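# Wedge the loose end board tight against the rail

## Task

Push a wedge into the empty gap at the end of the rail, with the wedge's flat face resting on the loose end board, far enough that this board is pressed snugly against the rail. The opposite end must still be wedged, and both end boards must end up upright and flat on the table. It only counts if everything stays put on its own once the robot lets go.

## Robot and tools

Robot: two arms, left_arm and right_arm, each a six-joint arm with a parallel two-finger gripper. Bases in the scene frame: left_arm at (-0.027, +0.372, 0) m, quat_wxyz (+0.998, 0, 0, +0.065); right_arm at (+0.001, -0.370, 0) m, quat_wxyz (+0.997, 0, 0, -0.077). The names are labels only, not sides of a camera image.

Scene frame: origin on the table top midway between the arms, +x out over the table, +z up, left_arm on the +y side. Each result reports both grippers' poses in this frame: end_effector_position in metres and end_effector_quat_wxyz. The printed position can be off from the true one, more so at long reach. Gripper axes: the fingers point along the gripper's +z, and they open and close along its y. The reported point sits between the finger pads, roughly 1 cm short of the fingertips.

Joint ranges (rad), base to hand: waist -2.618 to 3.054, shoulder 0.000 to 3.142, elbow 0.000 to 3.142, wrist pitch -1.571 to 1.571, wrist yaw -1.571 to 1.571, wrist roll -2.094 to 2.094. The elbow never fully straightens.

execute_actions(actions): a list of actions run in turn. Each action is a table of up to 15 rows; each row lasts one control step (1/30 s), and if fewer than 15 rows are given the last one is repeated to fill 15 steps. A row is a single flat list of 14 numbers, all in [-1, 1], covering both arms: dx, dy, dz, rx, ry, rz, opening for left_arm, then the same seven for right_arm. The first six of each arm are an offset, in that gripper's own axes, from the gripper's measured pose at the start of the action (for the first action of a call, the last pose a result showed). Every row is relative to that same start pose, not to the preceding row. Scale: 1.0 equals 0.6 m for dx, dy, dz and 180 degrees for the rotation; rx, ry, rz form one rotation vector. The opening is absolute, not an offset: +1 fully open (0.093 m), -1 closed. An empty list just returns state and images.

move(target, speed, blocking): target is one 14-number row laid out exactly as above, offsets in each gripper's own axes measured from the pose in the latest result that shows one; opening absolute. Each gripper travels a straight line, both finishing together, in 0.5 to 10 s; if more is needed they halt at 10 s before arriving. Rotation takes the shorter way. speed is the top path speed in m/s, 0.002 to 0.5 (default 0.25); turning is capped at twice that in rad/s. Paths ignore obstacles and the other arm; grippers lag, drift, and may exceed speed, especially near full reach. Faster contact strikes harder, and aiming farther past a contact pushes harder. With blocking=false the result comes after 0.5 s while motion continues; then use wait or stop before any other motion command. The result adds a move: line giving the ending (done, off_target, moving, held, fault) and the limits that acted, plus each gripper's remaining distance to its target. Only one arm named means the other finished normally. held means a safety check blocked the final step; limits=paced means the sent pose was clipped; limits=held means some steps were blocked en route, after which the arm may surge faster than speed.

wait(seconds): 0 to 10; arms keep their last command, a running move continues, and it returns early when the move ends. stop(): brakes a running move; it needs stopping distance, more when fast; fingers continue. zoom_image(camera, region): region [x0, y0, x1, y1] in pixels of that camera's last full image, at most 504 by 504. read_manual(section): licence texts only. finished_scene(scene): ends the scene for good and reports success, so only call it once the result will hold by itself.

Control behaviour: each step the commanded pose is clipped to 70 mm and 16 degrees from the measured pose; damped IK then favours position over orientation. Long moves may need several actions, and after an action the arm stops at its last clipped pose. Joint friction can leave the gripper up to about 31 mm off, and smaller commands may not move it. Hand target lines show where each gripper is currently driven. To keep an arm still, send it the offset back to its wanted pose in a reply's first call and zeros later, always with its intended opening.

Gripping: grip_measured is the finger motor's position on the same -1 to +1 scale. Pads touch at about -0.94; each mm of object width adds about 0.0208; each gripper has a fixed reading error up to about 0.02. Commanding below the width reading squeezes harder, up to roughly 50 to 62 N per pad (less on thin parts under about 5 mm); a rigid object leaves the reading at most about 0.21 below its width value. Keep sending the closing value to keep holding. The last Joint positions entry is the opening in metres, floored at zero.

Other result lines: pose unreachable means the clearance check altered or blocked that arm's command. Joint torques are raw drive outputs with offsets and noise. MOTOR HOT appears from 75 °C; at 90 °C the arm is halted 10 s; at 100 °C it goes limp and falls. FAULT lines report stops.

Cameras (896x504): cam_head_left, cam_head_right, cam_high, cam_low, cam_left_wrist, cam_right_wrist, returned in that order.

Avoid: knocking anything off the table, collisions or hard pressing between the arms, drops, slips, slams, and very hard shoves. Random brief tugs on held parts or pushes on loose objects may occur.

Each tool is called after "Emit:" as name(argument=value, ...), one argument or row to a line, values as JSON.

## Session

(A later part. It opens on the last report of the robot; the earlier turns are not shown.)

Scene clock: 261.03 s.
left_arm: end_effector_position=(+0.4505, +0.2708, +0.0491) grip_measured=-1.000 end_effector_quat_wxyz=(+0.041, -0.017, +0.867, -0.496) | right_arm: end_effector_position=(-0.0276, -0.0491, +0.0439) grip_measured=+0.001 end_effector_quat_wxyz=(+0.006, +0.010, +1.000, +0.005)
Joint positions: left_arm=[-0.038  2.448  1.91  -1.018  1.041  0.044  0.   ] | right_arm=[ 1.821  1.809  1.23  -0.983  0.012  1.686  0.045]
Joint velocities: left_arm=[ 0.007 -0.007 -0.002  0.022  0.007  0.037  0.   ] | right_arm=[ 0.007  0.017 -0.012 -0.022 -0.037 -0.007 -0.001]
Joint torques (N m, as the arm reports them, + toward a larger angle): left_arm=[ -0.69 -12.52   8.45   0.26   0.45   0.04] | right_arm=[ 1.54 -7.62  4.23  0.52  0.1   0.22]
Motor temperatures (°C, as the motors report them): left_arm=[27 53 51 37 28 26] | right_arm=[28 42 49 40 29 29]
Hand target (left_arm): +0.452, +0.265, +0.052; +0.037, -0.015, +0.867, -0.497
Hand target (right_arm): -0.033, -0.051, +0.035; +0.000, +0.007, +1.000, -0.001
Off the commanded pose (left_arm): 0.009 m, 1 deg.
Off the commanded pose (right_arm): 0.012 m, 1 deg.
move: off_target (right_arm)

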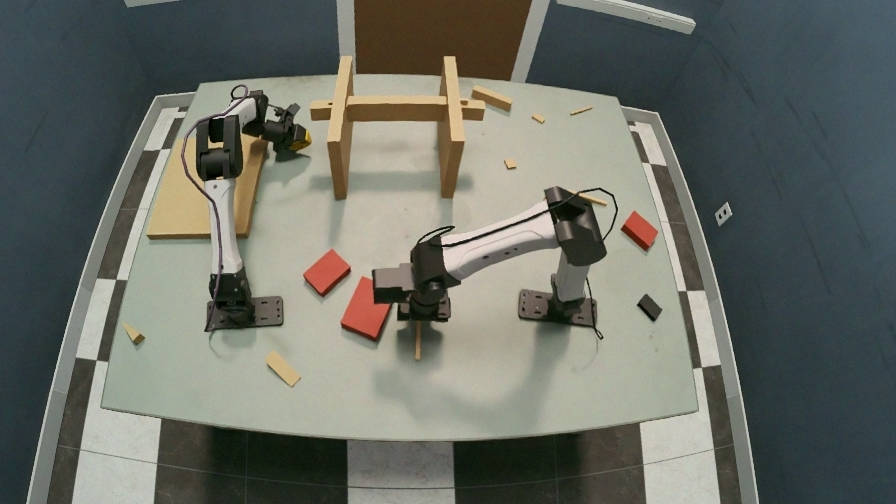

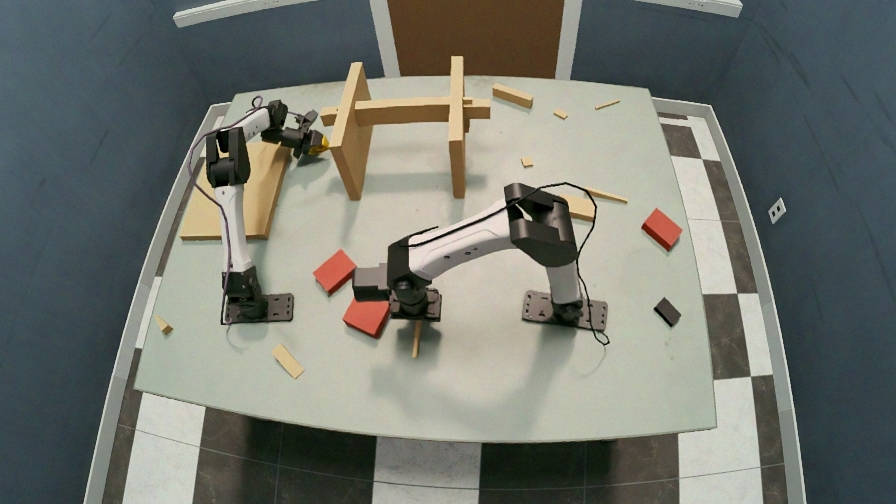

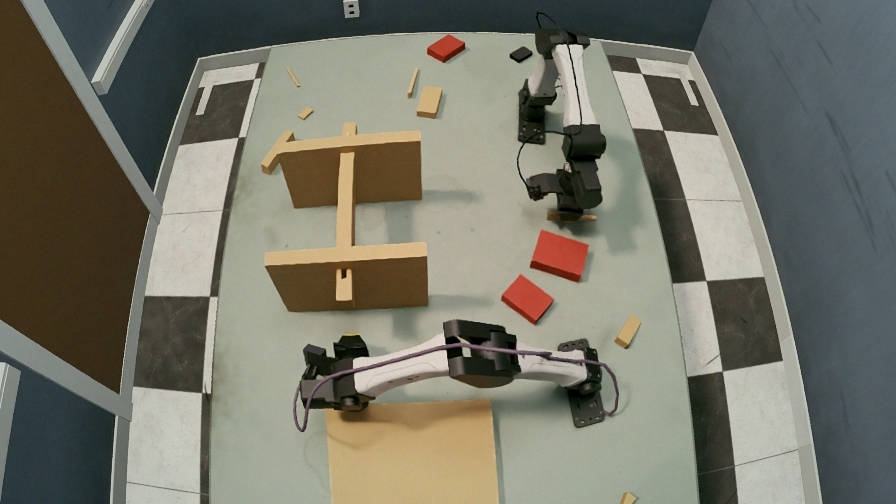

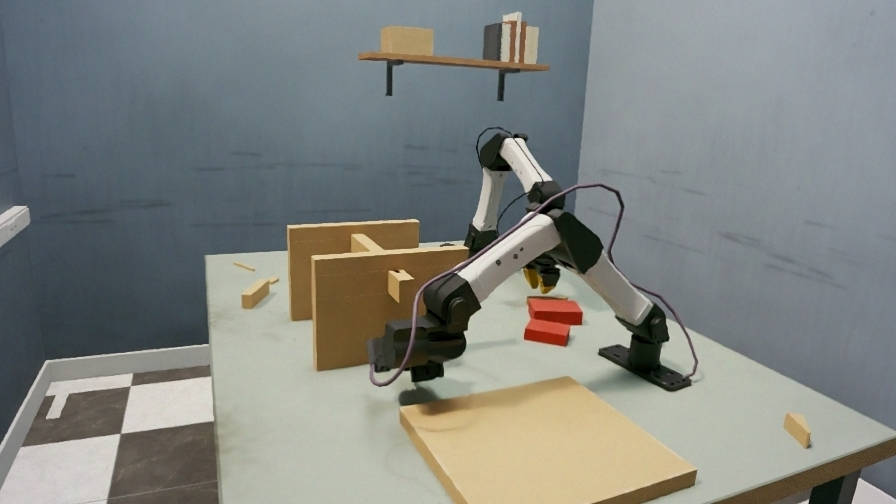

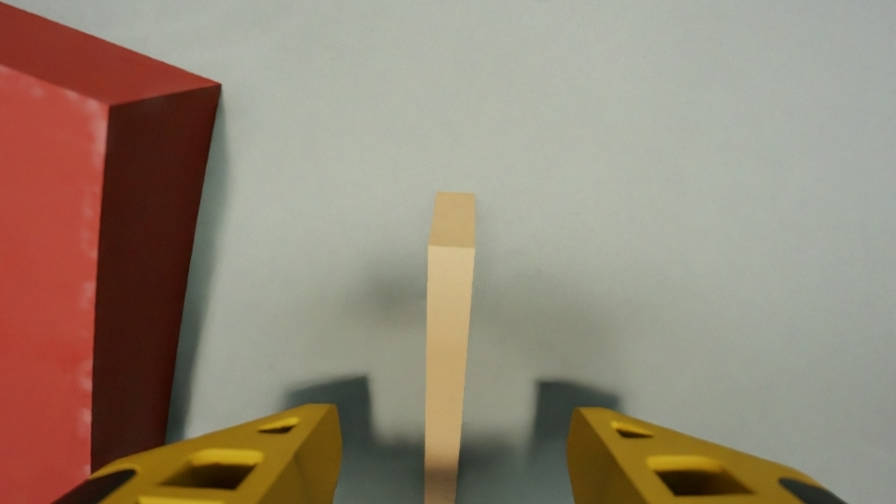

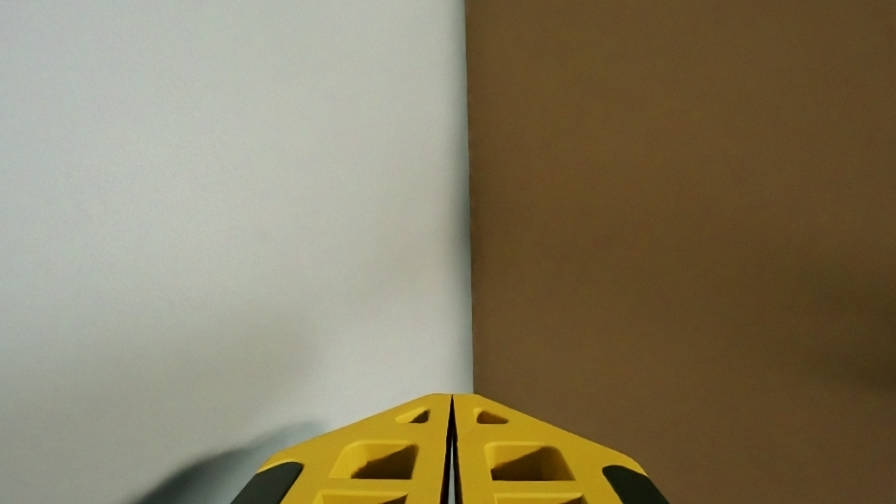

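Emit:
move(
  target=[0.0015, -0.0477, 0.098, 0, 0, 0, -1, 0.008, 0, 0.037, 0, 0, 0, 0.0],
  speed=0.05,
)

Scene clock: 327.00 s.
left_arm: end_effector_position=(+0.4532, +0.2102, +0.0331) grip_measured=-1.000 end_effector_quat_wxyz=(+0.028, -0.023, +0.869, -0.494) | right_arm: end_effector_position=(-0.0279, -0.0460, +0.0304) grip_measured=+0.001 end_effector_quat_wxyz=(+0.005, +0.013, +1.000, +0.010)
Joint positions: left_arm=[-0.169  2.432  1.81  -0.749  1.024 -0.202  0.   ] | right_arm=[ 1.821  1.83   1.2   -0.922  0.012  1.693  0.045]
Joint velocities: left_arm=[-0.002  0.017 -0.017  0.037  0.022 -0.066  0.   ] | right_arm=[ 0.002  0.012  0.002 -0.022 -0.081 -0.051  0.   ]
Joint torques (N m, as the arm reports them, + toward a larger angle): left_arm=[ -0.32 -15.17   5.68   0.89   0.43   0.03] | right_arm=[ 1.65 -7.82  4.13  0.55  0.23  0.21]
Motor temperatures (°C, as the motors report them): left_arm=[27 69 50 34 28 26] | right_arm=[28 41 44 39 29 29]
Hand target (left_arm): +0.454, +0.207, +0.042; +0.038, -0.016, +0.868, -0.494
Hand target (right_arm): -0.032, -0.049, +0.022; +0.006, +0.010, +1.000, +0.005
Off the commanded pose (left_arm): 0.012 m, 2 deg.
Off the commanded pose (right_arm): 0.010 m, 1 deg.
move: off_target (left_arm)

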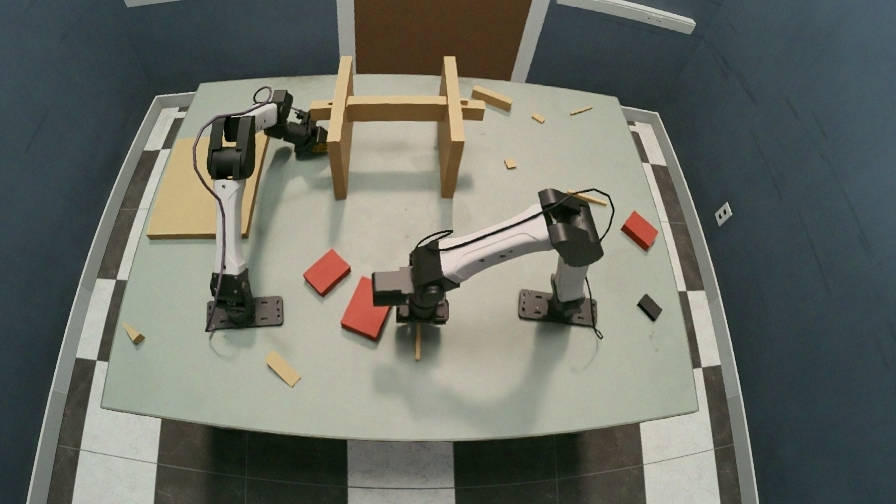

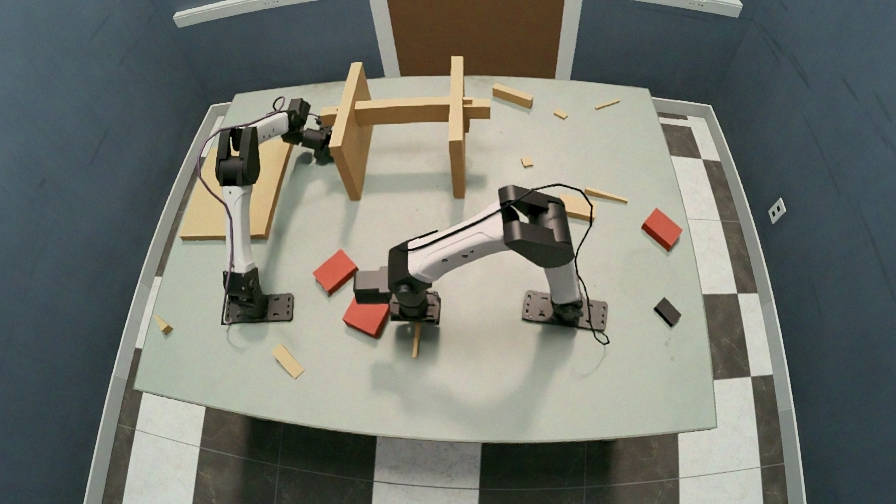

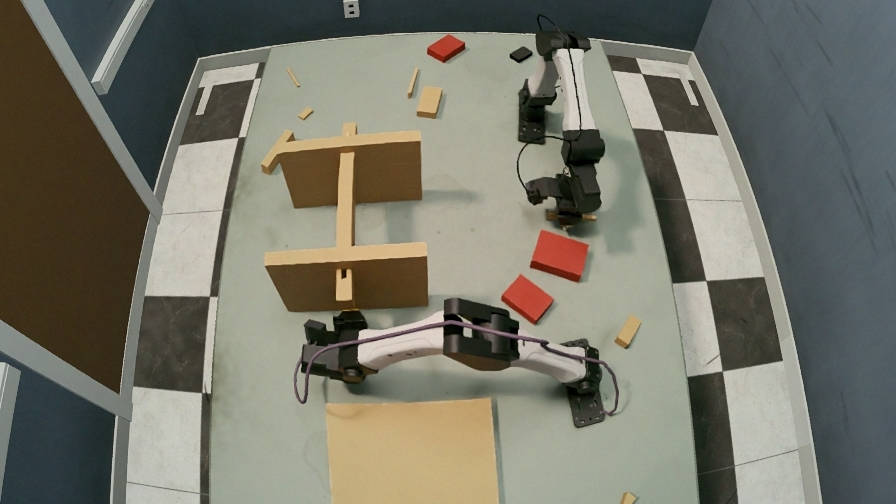

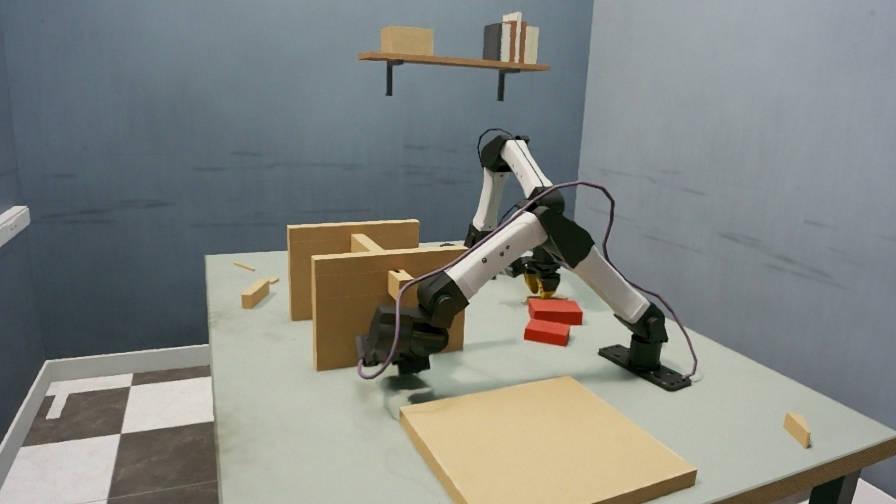

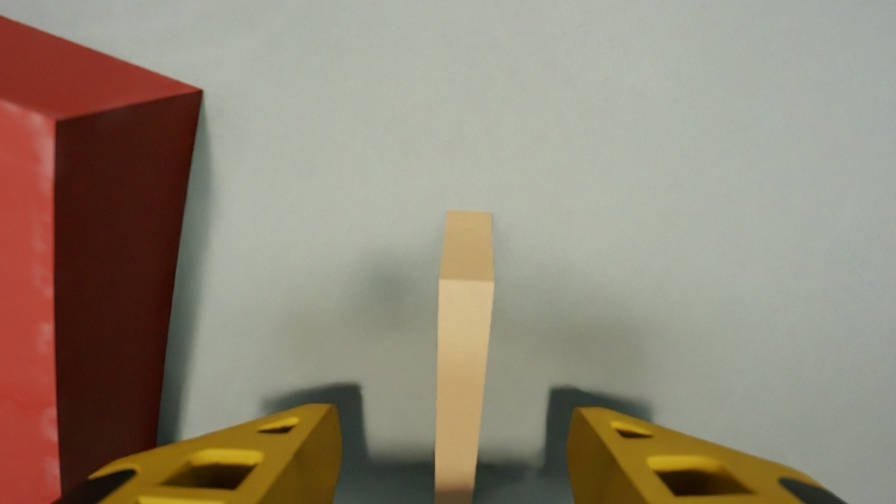

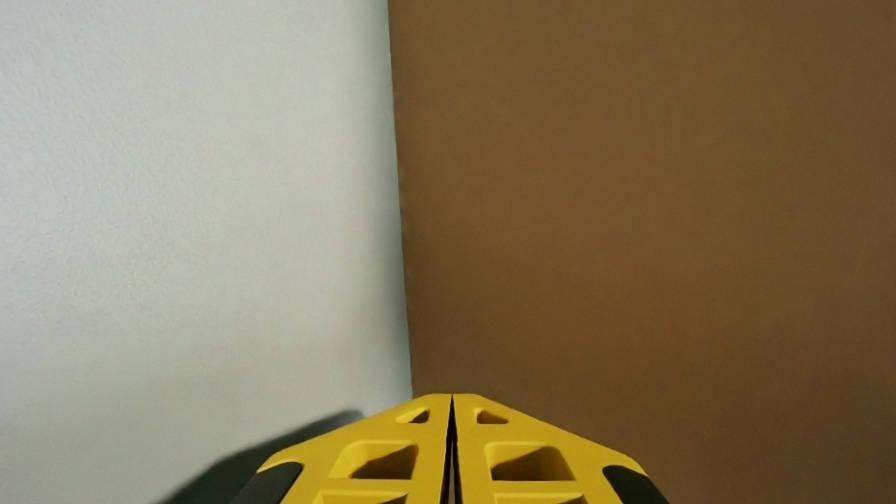

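Emit:
move(
  target=[0, -0.045, 0.051, 0, 0, 0, -1, 0.005, -0.075, 0.02, 0, 0, 0, 0.0],
  speed=0.013,
)

Scene clock: 335.53 s.
left_arm: end_effector_position=(+0.4562, +0.1925, +0.0329) grip_measured=-1.000 end_effector_quat_wxyz=(+0.012, -0.051, +0.869, -0.491) | right_arm: end_effector_position=(-0.0282, -0.0840, +0.0170) grip_measured=+0.001 end_effector_quat_wxyz=(+0.005, +0.017, +1.000, +0.010)
Joint positions: left_arm=[-0.207  2.432  1.81  -0.692  1.007 -0.335  0.   ] | right_arm=[ 1.834  1.718  1.003 -0.837  0.012  1.715  0.045]
Joint velocities: left_arm=[-0.012  0.012 -0.017 -0.007 -0.066  0.051  0.   ] | right_arm=[-0.022 -0.017  0.012 -0.037  0.022 -0.007  0.   ]
Joint torques (N m, as the arm reports them, + toward a larger angle): left_arm=[ -2.79 -14.67   5.62   1.41   0.38   0.01] | right_arm=[ 1.65 -8.95  3.44  0.4   0.24  0.19]
Motor temperatures (°C, as the motors report them): left_arm=[27 72 49 35 28 26] | right_arm=[28 41 44 38 29 29]
Hand target (left_arm): +0.455, +0.171, +0.040; +0.026, -0.021, +0.869, -0.494
Hand target (right_arm): -0.031, -0.090, +0.016; +0.005, +0.013, +1.000, +0.010
Off the commanded pose (left_arm): 0.024 m, 4 deg.
Off the commanded pose (right_arm): 0.008 m, 0 deg.
move: off_target (left_arm)

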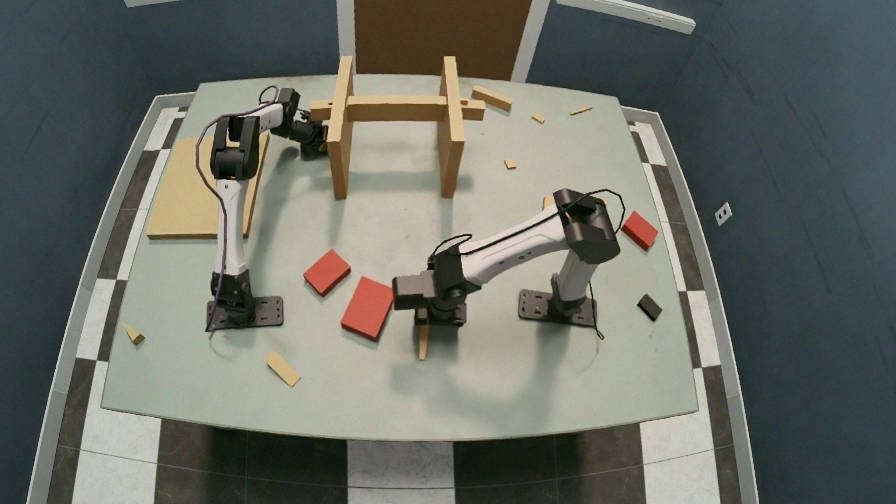

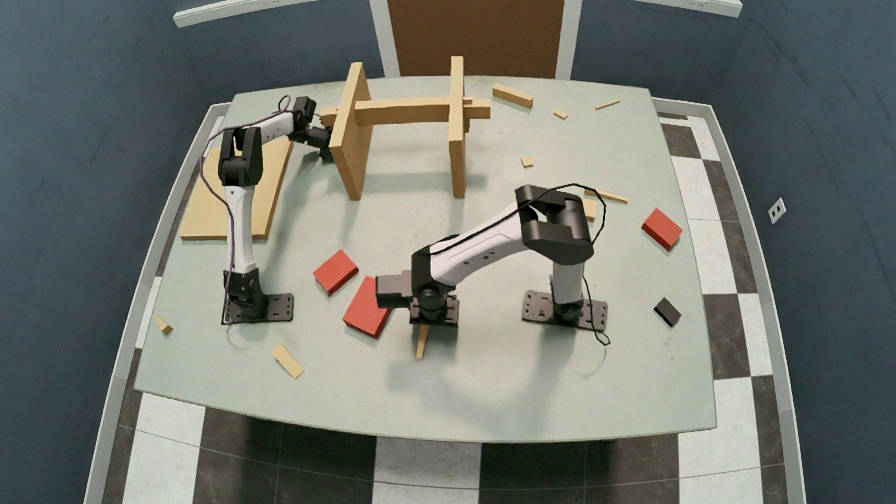

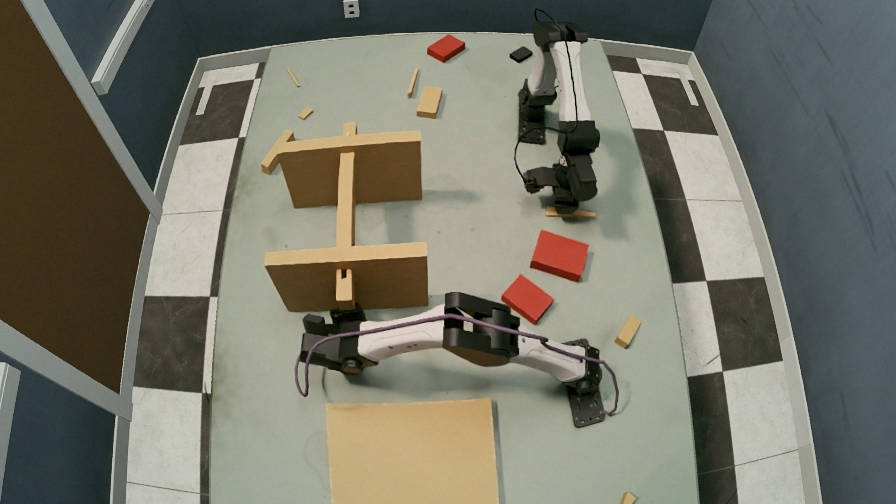

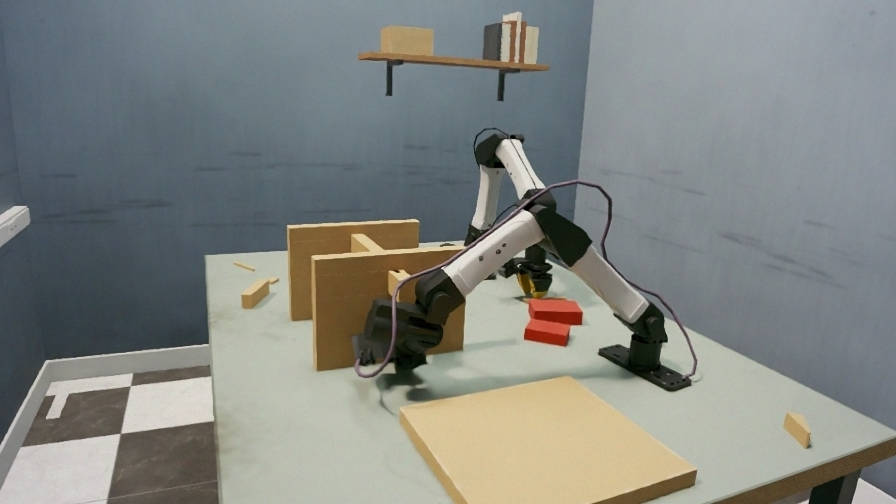

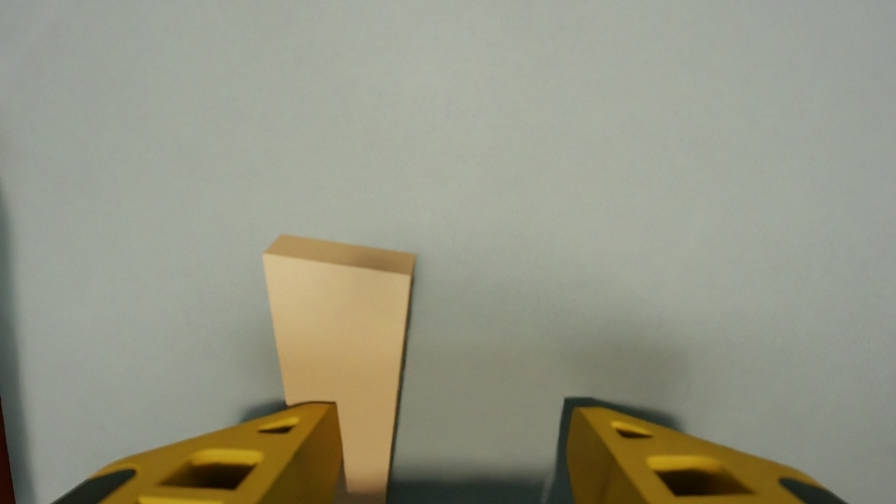

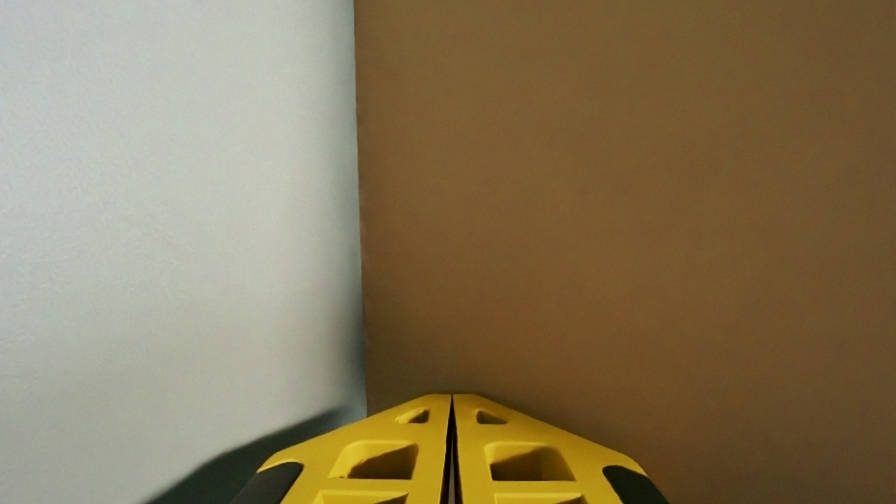

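Emit:
move(
  target=[0.05, 0, -0.17, 0, 0, 0, -1, 0, 0.03, -0.17, 0, 0, 0, 0.0],
  speed=0.1,
)

Scene clock: 341.57 s.
left_arm: end_effector_position=(+0.4172, +0.2724, +0.0761) grip_measured=-1.000 end_effector_quat_wxyz=(+0.003, -0.058, +0.870, -0.490) | right_arm: end_effector_position=(-0.0296, -0.0718, +0.1071) grip_measured=+0.001 end_effector_quat_wxyz=(+0.006, +0.017, +1.000, -0.003)
Joint positions: left_arm=[-0.031  2.31   1.783 -1.09   1.024 -0.007  0.   ] | right_arm=[ 1.834  1.688  1.343 -1.233  0.012  1.715  0.045]
Joint velocities: left_arm=[ 0.002 -0.007  0.002 -0.022  0.007  0.066  0.   ] | right_arm=[-0.007  0.002 -0.007 -0.022  0.081  0.007 -0.   ]
Joint torques (N m, as the arm reports them, + toward a larger angle): left_arm=[  0.48 -13.54   7.28   0.16   0.54   0.27] | right_arm=[ 0.57 -9.17  7.71  0.19  0.23  0.16]
Motor temperatures (°C, as the motors report them): left_arm=[27 74 48 35 28 26] | right_arm=[28 41 44 38 29 29]
Hand target (left_arm): +0.419, +0.274, +0.088; +0.014, -0.052, +0.868, -0.494
Hand target (right_arm): -0.030, -0.070, +0.119; +0.005, +0.017, +1.000, +0.010
Off the commanded pose (left_arm): 0.011 m, 1 deg.
Off the commanded pose (right_arm): 0.013 m, 1 deg.
move: off_target (left_arm, right_arm)

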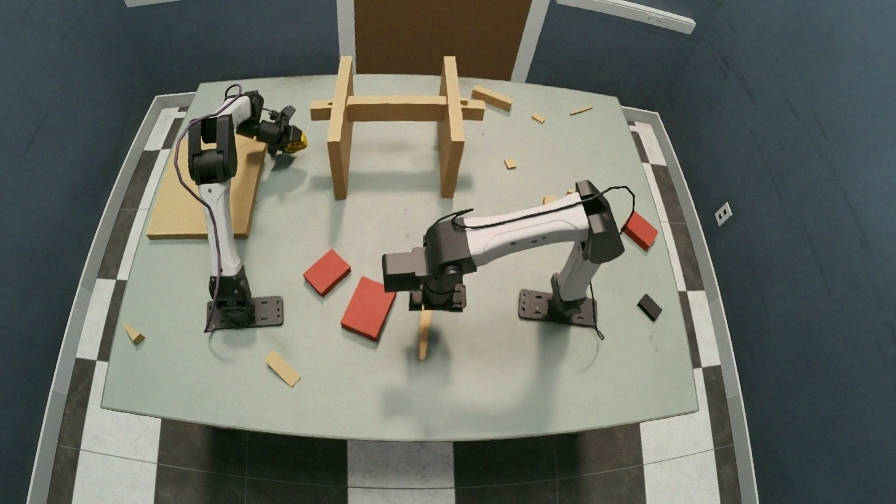

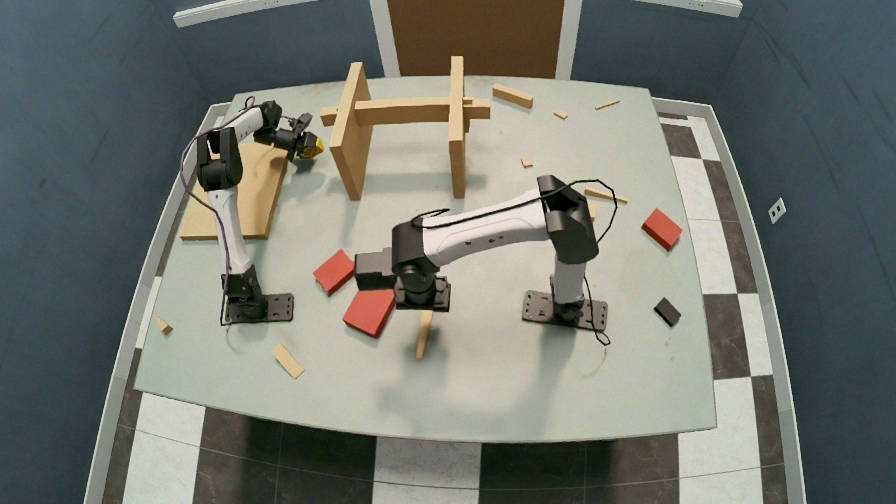

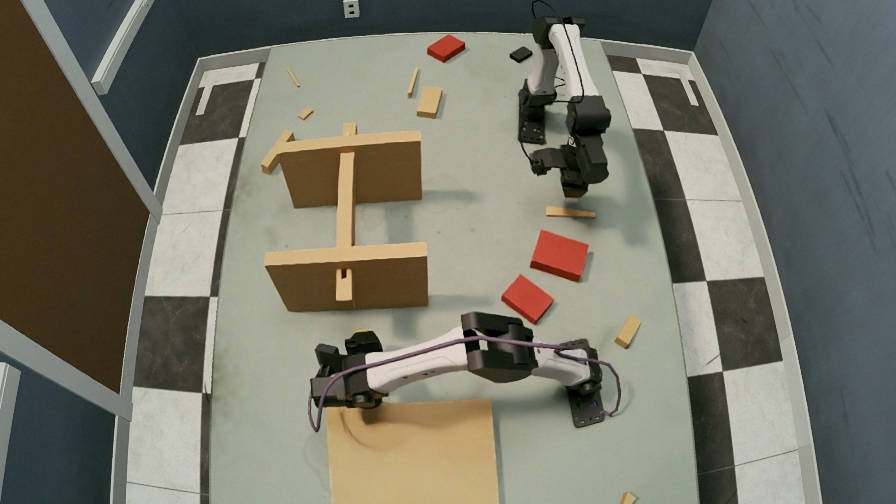

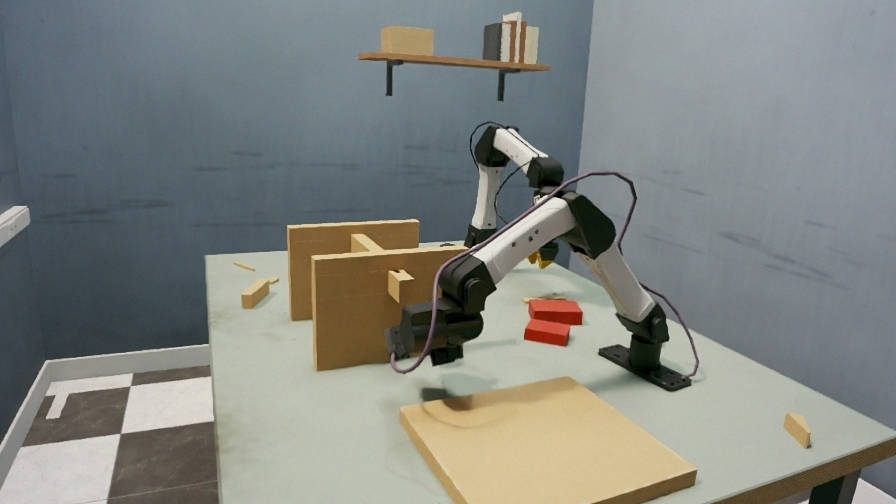

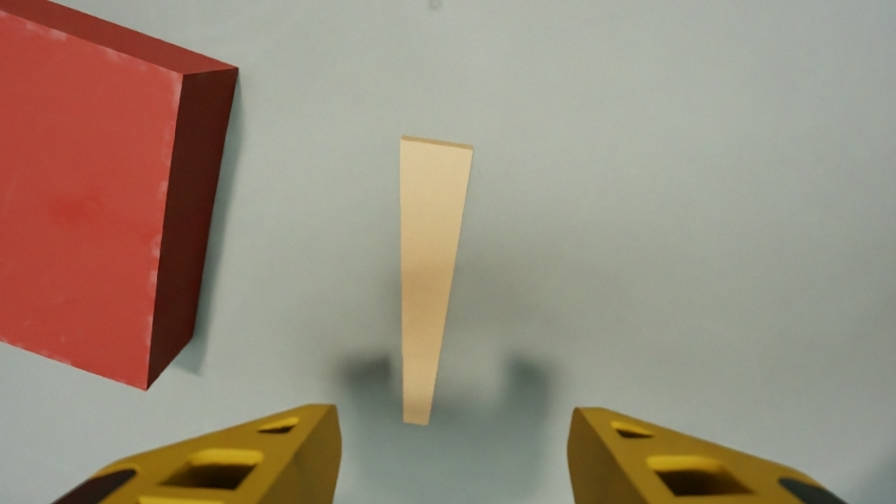

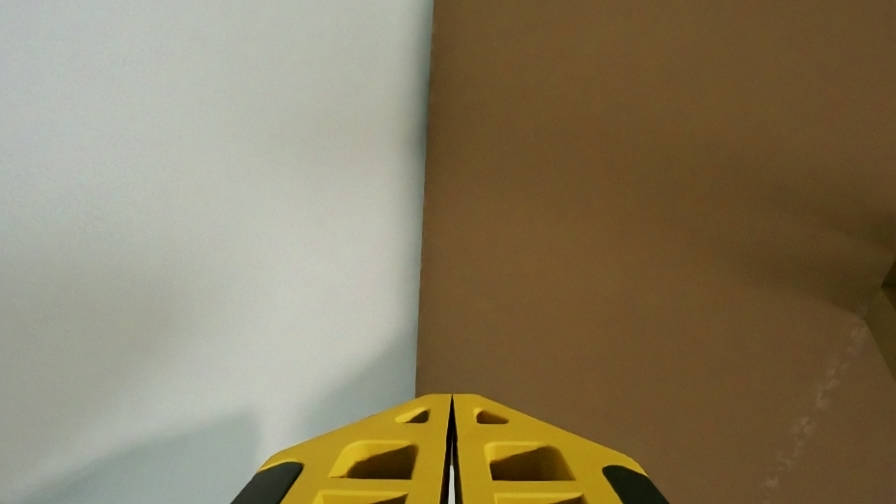

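Emit:
move(
  target=[0.435, -0.161, -0.013, -0.33, 0, 0, 0.2, -0.177, -0.278, -0.167, -0.167, 0, 0, 0.0],
  speed=0.2,
)

Scene clock: 354.37 s.
left_arm: end_effector_position=(+0.1640, +0.2054, +0.1602) grip_measured=+0.198 end_effector_quat_wxyz=(-0.042, -0.051, +0.998, +0.021) | right_arm: end_effector_position=(+0.0677, -0.2367, +0.1971) grip_measured=+0.001 end_effector_quat_wxyz=(-0.002, +0.015, +0.966, +0.258)
Joint positions: left_arm=[-0.83   1.587  1.443 -1.515  0.027 -0.8    0.055] | right_arm=[ 0.801  0.782  1.008 -1.461 -0.406  0.748  0.045]
Joint velocities: left_arm=[ 0.012 -0.042  0.007 -0.007 -0.037 -0.051 -0.   ] | right_arm=[-0.017 -0.002 -0.007  0.037  0.022  0.007 -0.   ]
Joint torques (N m, as the arm reports them, + toward a larger angle): left_arm=[-0.53 -6.71  8.51  0.03 -0.07 -0.04] | right_arm=[-0.81 -0.01  7.74  0.84 -0.17  0.06]
Motor temperatures (°C, as the motors report them): left_arm=[27 75 48 34 28 26] | right_arm=[28 42 45 38 29 29]
Hand target (left_arm): +0.164, +0.203, +0.168; -0.031, -0.051, +0.998, +0.016
Hand target (right_arm): +0.067, -0.236, +0.205; +0.001, +0.014, +0.964, +0.267
Off the commanded pose (left_arm): 0.016 m, 3 deg.
Off the commanded pose (right_arm): 0.013 m, 1 deg.
MOTOR HOT: a motor of the left arm reached 75 °C. Now the hottest motor of the left arm, joint 2 (shoulder), reports 75 °C. The controller's stop level is 90 °C. To cool a motor, set the load down, stop pushing, or move to a pose that needs little force.
move: off_target (left_arm, right_arm)

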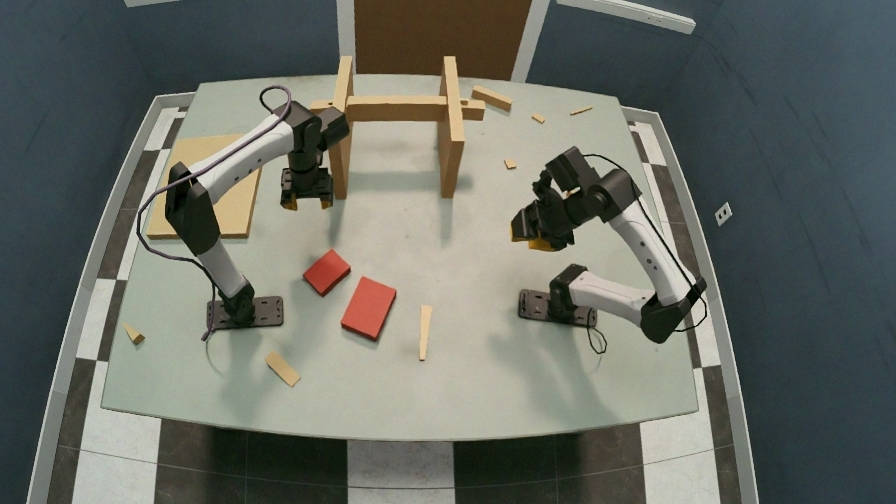

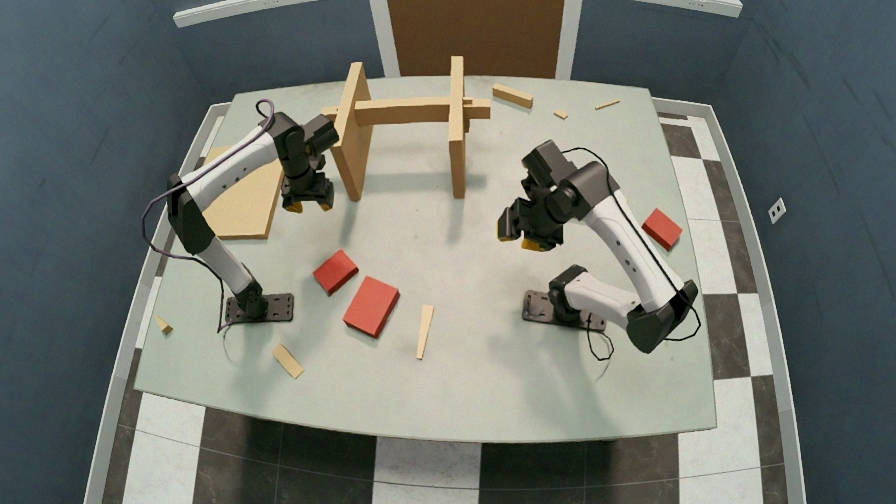

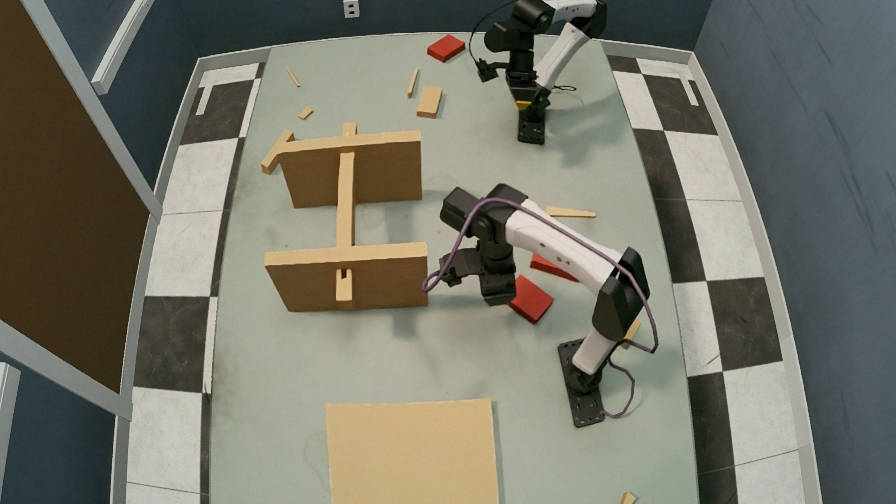

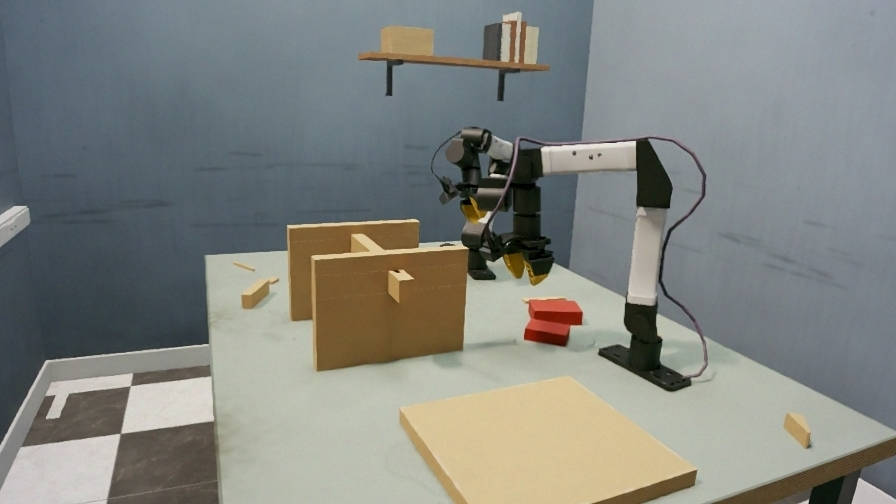

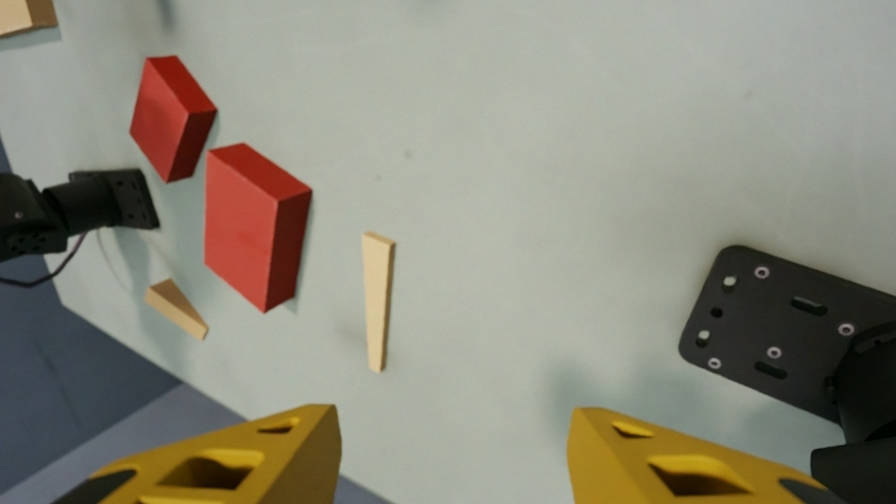

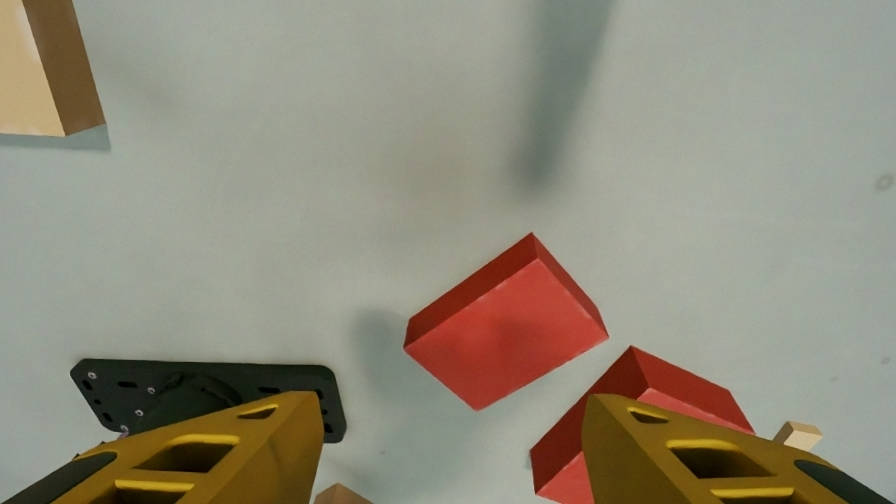

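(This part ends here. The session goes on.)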